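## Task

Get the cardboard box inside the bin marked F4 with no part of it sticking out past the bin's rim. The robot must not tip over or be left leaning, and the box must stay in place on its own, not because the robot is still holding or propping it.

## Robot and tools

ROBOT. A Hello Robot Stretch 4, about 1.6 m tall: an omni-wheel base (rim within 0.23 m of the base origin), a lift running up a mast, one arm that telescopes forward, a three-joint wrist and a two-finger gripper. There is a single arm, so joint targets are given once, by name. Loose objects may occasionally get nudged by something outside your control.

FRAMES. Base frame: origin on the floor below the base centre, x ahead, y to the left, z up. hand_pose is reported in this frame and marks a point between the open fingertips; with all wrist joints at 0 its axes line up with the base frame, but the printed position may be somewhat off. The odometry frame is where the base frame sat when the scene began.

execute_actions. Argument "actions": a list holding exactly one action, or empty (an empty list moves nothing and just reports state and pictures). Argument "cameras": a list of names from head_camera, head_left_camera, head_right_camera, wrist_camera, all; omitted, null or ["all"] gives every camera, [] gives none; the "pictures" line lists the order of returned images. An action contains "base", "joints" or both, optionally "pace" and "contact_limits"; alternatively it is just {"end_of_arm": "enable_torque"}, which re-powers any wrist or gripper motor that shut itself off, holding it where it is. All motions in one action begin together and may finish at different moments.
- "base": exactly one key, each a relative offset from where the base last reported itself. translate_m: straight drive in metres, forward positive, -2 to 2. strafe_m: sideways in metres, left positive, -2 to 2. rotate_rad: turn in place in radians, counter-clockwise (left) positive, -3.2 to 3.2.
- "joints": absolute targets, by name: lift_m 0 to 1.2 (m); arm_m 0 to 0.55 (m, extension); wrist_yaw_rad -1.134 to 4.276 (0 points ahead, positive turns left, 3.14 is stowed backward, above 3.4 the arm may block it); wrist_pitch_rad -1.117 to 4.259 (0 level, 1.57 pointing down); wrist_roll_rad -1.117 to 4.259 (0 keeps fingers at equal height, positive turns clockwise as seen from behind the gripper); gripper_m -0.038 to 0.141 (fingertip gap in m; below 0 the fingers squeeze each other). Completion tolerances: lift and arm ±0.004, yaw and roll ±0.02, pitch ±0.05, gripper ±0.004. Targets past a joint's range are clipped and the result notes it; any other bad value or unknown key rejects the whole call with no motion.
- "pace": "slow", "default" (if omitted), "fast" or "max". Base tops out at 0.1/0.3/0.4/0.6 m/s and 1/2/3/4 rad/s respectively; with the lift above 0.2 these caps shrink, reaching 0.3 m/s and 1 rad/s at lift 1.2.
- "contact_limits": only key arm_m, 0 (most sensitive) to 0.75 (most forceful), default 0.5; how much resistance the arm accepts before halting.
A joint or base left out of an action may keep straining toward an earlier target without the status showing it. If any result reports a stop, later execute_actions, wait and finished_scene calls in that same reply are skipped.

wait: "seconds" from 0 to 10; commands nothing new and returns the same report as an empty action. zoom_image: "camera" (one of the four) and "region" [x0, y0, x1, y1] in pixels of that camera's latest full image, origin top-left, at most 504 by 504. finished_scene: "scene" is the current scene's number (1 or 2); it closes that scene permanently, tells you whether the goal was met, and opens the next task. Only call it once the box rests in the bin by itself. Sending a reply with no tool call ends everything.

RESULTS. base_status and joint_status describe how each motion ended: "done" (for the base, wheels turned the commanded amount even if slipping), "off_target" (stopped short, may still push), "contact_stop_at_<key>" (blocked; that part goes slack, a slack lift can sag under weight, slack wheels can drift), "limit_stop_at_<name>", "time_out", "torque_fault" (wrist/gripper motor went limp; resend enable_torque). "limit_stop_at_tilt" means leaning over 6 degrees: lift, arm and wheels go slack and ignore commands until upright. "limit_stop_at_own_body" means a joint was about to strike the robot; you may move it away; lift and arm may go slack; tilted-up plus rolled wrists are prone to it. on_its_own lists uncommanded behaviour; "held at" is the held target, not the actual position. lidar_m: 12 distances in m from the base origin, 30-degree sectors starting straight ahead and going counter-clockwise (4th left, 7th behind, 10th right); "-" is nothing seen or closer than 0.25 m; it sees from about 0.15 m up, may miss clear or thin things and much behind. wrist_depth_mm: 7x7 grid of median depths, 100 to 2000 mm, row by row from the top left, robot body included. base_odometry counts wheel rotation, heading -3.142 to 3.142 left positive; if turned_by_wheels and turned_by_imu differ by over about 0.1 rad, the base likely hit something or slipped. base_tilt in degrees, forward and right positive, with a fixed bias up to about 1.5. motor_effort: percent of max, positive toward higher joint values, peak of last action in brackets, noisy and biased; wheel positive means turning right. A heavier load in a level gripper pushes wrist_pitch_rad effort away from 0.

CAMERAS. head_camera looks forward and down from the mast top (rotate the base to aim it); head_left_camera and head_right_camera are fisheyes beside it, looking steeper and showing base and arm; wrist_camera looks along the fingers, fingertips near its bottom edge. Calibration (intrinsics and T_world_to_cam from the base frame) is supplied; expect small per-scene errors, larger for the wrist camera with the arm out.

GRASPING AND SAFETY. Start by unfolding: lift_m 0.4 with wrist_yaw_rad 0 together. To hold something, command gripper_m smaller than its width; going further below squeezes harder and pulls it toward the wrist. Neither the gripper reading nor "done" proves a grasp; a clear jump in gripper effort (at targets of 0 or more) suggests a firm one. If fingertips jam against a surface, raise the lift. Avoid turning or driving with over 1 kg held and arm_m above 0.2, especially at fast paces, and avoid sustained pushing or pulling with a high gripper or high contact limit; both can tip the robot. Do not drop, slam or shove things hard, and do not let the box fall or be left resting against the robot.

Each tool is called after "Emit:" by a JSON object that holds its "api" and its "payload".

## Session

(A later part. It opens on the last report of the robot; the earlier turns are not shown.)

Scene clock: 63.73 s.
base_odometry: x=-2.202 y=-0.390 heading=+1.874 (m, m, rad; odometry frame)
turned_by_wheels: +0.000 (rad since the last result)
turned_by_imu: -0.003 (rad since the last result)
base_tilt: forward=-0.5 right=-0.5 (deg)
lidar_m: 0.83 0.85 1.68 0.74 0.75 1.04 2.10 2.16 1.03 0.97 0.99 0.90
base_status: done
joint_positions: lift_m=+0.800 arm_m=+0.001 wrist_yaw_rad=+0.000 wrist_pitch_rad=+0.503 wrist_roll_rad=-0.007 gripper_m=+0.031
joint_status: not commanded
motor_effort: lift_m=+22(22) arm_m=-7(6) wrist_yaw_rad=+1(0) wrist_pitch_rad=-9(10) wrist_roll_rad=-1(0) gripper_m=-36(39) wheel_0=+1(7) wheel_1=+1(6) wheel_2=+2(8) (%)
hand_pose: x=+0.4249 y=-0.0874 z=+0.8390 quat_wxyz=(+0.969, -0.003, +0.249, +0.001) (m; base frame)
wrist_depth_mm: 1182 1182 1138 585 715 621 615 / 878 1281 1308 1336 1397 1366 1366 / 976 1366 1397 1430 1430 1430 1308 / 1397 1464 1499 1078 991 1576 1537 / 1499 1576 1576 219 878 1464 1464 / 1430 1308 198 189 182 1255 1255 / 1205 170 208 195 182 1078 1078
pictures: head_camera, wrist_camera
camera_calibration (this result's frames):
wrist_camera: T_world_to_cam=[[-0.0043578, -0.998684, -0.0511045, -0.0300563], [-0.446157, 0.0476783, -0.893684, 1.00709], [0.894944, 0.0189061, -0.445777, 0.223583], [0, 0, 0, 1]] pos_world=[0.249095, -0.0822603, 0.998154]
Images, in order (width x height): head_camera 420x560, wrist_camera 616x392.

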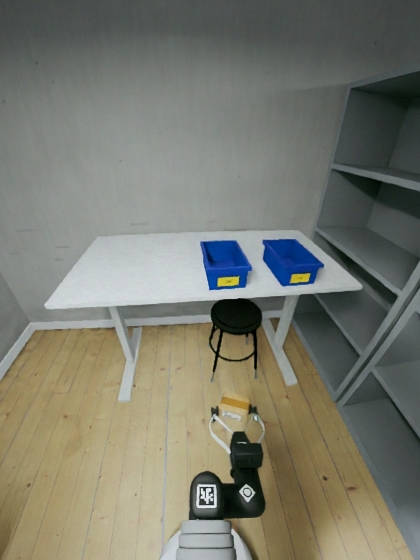

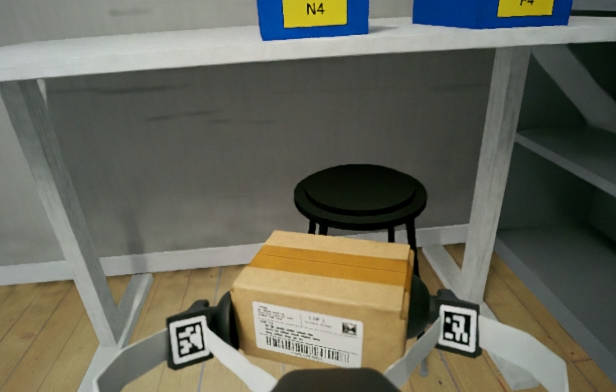

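Emit:
{"api": "execute_actions", "payload": {"actions": [{"base":{"strafe_m":-0.33},"joints":{"lift_m":1.14}}], "cameras": []}}

Emit:
{"api": "execute_actions", "payload": {"actions": [{"base":{"translate_m":0.3},"joints":{"arm_m":0.15}}], "cameras": ["head_camera","wrist_camera"]}}

Scene clock: 66.30 s.
base_odometry: x=-1.886 y=-0.291 heading=+1.874 (m, m, rad; odometry frame)
turned_by_wheels: +0.000 (rad since the last result)
turned_by_imu: -0.001 (rad since the last result)
base_tilt: forward=-0.4 right=-0.5 (deg)
lidar_m: 0.86 0.89 1.14 1.08 1.12 1.47 2.09 1.04 0.70 0.64 0.65 0.86
base_status: done
joint_positions: lift_m=+1.140 arm_m=+0.001 wrist_yaw_rad=+0.000 wrist_pitch_rad=+0.503 wrist_roll_rad=-0.007 gripper_m=+0.031
joint_status: all done
motor_effort: lift_m=+23(26) arm_m=-6(6) wrist_yaw_rad=-1(1) wrist_pitch_rad=-9(7) wrist_roll_rad=-1(0) gripper_m=-35(37) wheel_0=-2(7) wheel_1=+1(7) wheel_2=+0(2) (%)
hand_pose: x=+0.4249 y=-0.0874 z=+1.1789 quat_wxyz=(+0.969, -0.003, +0.249, +0.001) (m; base frame)
wrist_depth_mm: 1205 1229 1281 1308 1308 1281 1281 / 1308 1336 1336 1366 1366 1366 1281 / 1336 1229 1138 991 1138 1160 976 / 931 732 820 768 788 1499 788 / 778 768 1229 220 1160 1336 1229 / 1661 1708 199 189 182 1042 991 / 1499 170 209 195 182 1336 723
pictures: none
No camera images: the call's "cameras" was empty. Leave "cameras" out to get every camera's image.

Scene clock: 68.77 s.
base_odometry: x=-1.976 y=-0.005 heading=+1.874 (m, m, rad; odometry frame)
turned_by_wheels: +0.000 (rad since the last result)
turned_by_imu: -0.001 (rad since the last result)
base_tilt: forward=-0.1 right=-0.3 (deg)
lidar_m: 0.56 0.58 0.75 1.14 1.13 1.51 2.37 0.99 0.66 0.60 0.62 0.63
base_status: done
joint_positions: lift_m=+1.140 arm_m=+0.149 wrist_yaw_rad=+0.000 wrist_pitch_rad=+0.503 wrist_roll_rad=-0.007 gripper_m=+0.031
joint_status: all done
motor_effort: lift_m=+23(23) arm_m=+6(6) wrist_yaw_rad=+0(2) wrist_pitch_rad=-9(10) wrist_roll_rad=-1(0) gripper_m=-38(35) wheel_0=+0(7) wheel_1=+0(4) wheel_2=+1(7) (%)
hand_pose: x=+0.5726 y=-0.0874 z=+1.1789 quat_wxyz=(+0.969, -0.003, +0.249, +0.001) (m; base frame)
wrist_depth_mm: 842 866 878 891 917 904 891 / 891 917 931 946 976 976 960 / 960 960 991 1025 1025 991 976 / 917 904 878 603 820 1060 750 / 564 580 647 219 407 627 1182 / 535 508 198 189 182 496 512 / 345 171 209 195 183 415 418
pictures: head_camera, wrist_camera
camera_calibration (this result's frames):
wrist_camera: T_world_to_cam=[[-0.00423776, -0.998684, -0.0511044, -0.0120795], [-0.446174, 0.0476244, -0.893678, 1.37677], [0.894936, 0.0190143, -0.445789, 0.242949], [0, 0, 0, 1]] pos_world=[0.396806, -0.082251, 1.33808]
Images, in order (width x height): head_camera 420x560, wrist_camera 616x392.

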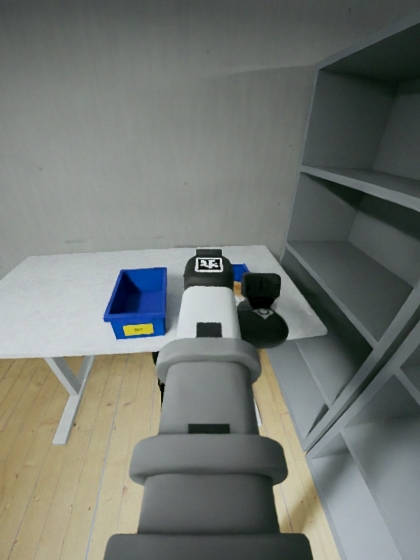

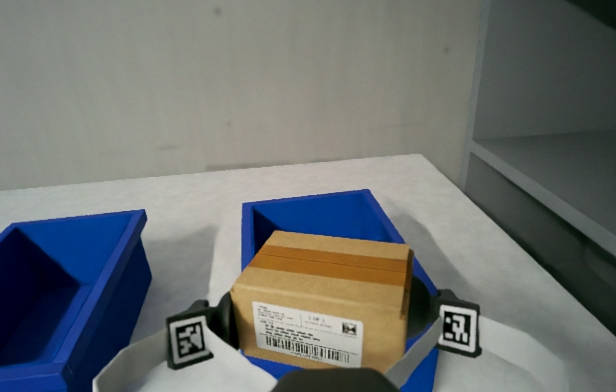

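Emit:
{"api": "execute_actions", "payload": {"actions": [{"joints":{"arm_m":0.38}}], "cameras": []}}

Emit:
{"api": "execute_actions", "payload": {"actions": [{"joints":{"lift_m":1.05}}], "cameras": ["wrist_camera"]}}

Emit:
{"api": "execute_actions", "payload": {"actions": [{"joints":{"gripper_m":0.105}}], "cameras": []}}

Emit:
{"api": "execute_actions", "payload": {"actions": [{"joints":{"lift_m":1.18,"wrist_pitch_rad":0.8}}], "cameras": ["wrist_camera"]}}

Scene clock: 70.77 s.
base_odometry: x=-1.976 y=-0.005 heading=+1.874 (m, m, rad; odometry frame)
turned_by_wheels: +0.000 (rad since the last result)
turned_by_imu: +0.000 (rad since the last result)
base_tilt: forward=-0.3 right=-0.4 (deg)
lidar_m: 0.56 0.59 0.75 1.13 1.13 1.51 2.37 1.01 0.66 0.61 0.61 0.62
base_status: not commanded
joint_positions: lift_m=+1.140 arm_m=+0.379 wrist_yaw_rad=+0.000 wrist_pitch_rad=+0.503 wrist_roll_rad=-0.007 gripper_m=+0.031
joint_status: all done
motor_effort: lift_m=+23(23) arm_m=+6(10) wrist_yaw_rad=+1(0) wrist_pitch_rad=-9(11) wrist_roll_rad=+0(0) gripper_m=-37(36) wheel_0=+0(0) wheel_1=+0(0) wheel_2=+1(1) (%)
hand_pose: x=+0.8025 y=-0.0874 z=+1.1789 quat_wxyz=(+0.969, -0.003, +0.249, +0.001) (m; base frame)
wrist_depth_mm: 654 661 676 691 707 723 691 / 683 699 715 741 750 750 723 / 741 750 768 778 798 809 788 / 778 798 809 809 820 866 741 / 699 683 676 220 585 634 917 / 559 549 199 189 182 500 759 / 377 170 209 195 183 413 418
pictures: none
No camera images: the call's "cameras" was empty. Leave "cameras" out to get every camera's image.

Scene clock: 72.13 s.
base_odometry: x=-1.976 y=-0.005 heading=+1.874 (m, m, rad; odometry frame)
turned_by_wheels: +0.000 (rad since the last result)
turned_by_imu: +0.000 (rad since the last result)
base_tilt: forward=-0.4 right=-0.3 (deg)
lidar_m: 0.57 0.58 0.76 1.14 1.13 1.53 2.37 0.98 0.67 0.62 0.63 0.63
base_status: not commanded
joint_positions: lift_m=+1.050 arm_m=+0.379 wrist_yaw_rad=+0.000 wrist_pitch_rad=+0.503 wrist_roll_rad=-0.007 gripper_m=+0.031
joint_status: all done
motor_effort: lift_m=+18(21) arm_m=+7(6) wrist_yaw_rad=+0(0) wrist_pitch_rad=-9(9) wrist_roll_rad=+0(1) gripper_m=-38(36) wheel_0=+0(0) wheel_1=+0(0) wheel_2=+1(1) (%)
hand_pose: x=+0.8025 y=-0.0874 z=+1.0893 quat_wxyz=(+0.969, -0.003, +0.249, +0.001) (m; base frame)
wrist_depth_mm: 647 661 683 691 699 715 691 / 691 707 723 732 750 759 723 / 732 750 768 778 788 809 732 / 699 691 668 654 634 621 842 / 530 525 332 220 271 484 496 / 427 427 199 189 182 256 392 / 347 170 205 196 183 199 320
pictures: wrist_camera
camera_calibration (this result's frames):
wrist_camera: T_world_to_cam=[[-0.00420499, -0.998684, -0.0511052, -0.0157002], [-0.446131, 0.0476113, -0.8937, 1.39931], [0.894958, 0.0190416, -0.445744, -0.00283305], [0, 0, 0, 1]] pos_world=[0.626746, -0.0822487, 1.2485]
Images, in order (width x height): wrist_camera 616x392.

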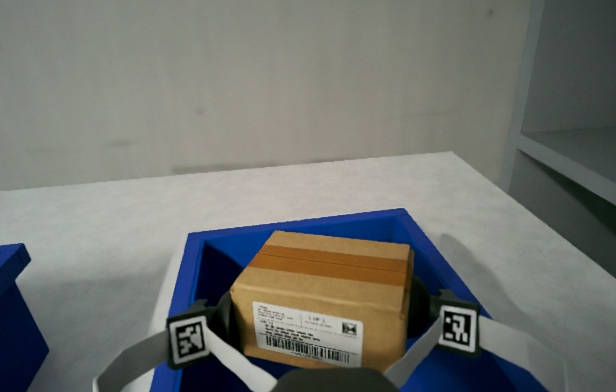

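Scene clock: 73.73 s.
base_odometry: x=-1.976 y=-0.005 heading=+1.874 (m, m, rad; odometry frame)
turned_by_wheels: +0.000 (rad since the last result)
turned_by_imu: +0.000 (rad since the last result)
base_tilt: forward=-0.2 right=-0.3 (deg)
lidar_m: 0.57 0.59 0.76 1.12 1.12 1.51 2.36 0.99 0.67 0.60 0.63 0.63
base_status: not commanded
joint_positions: lift_m=+1.050 arm_m=+0.379 wrist_yaw_rad=+0.000 wrist_pitch_rad=+0.503 wrist_roll_rad=-0.007 gripper_m=+0.105
joint_status: all done
motor_effort: lift_m=+18(18) arm_m=+6(6) wrist_yaw_rad=+1(1) wrist_pitch_rad=-8(8) wrist_roll_rad=+1(0) gripper_m=-2(35) wheel_0=+0(0) wheel_1=+0(0) wheel_2=+1(1) (%)
hand_pose: x=+0.8026 y=-0.0874 z=+1.0895 quat_wxyz=(+0.969, -0.003, +0.249, +0.001) (m; base frame)
wrist_depth_mm: 654 654 676 699 699 723 683 / 691 715 715 732 750 768 732 / 732 741 768 778 788 809 723 / 707 683 668 654 634 627 842 / 530 530 334 345 347 484 496 / 427 424 260 370 366 257 392 / 349 357 266 273 289 213 334
pictures: none
No camera images: the call's "cameras" was empty. Leave "cameras" out to get every camera's image.

Scene clock: 75.33 s.
base_odometry: x=-1.976 y=-0.005 heading=+1.874 (m, m, rad; odometry frame)
turned_by_wheels: +0.000 (rad since the last result)
turned_by_imu: +0.000 (rad since the last result)
base_tilt: forward=-0.2 right=-0.2 (deg)
lidar_m: 0.57 0.58 0.74 1.14 1.13 1.54 2.39 0.98 0.66 0.61 0.63 0.63
base_status: not commanded
joint_positions: lift_m=+1.180 arm_m=+0.379 wrist_yaw_rad=+0.000 wrist_pitch_rad=+0.801 wrist_roll_rad=-0.006 gripper_m=+0.105
joint_status: all done
motor_effort: lift_m=+23(23) arm_m=+5(6) wrist_yaw_rad=-1(4) wrist_pitch_rad=-4(90) wrist_roll_rad=-2(28) gripper_m=-1(3) wheel_0=-1(1) wheel_1=-1(1) wheel_2=+0(1) (%)
hand_pose: x=+0.7508 y=-0.0874 z=+1.1508 quat_wxyz=(+0.921, -0.003, +0.390, +0.001) (m; base frame)
wrist_depth_mm: 683 691 715 732 750 768 732 / 750 778 778 788 788 831 723 / 723 707 691 683 668 676 917 / 597 597 585 574 564 554 1042 / 394 512 375 410 415 484 480 / 373 449 322 436 349 415 424 / 359 402 307 330 303 273 379
pictures: wrist_camera
camera_calibration (this result's frames):
wrist_camera: T_world_to_cam=[[-0.0198262, -0.998642, -0.0481792, -0.0044544], [-0.689081, 0.048564, -0.723055, 1.41723], [0.724413, 0.0188639, -0.689108, 0.478936], [0, 0, 0, 1]] pos_world=[0.629548, -0.0823092, 1.35456]
Images, in order (width x height): wrist_camera 616x392.

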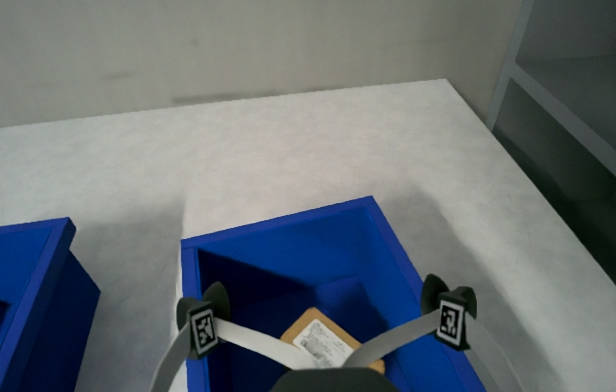

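Emit:
{"api": "finished_scene", "payload": {"scene": 1}}

The scene is finished: the task was done.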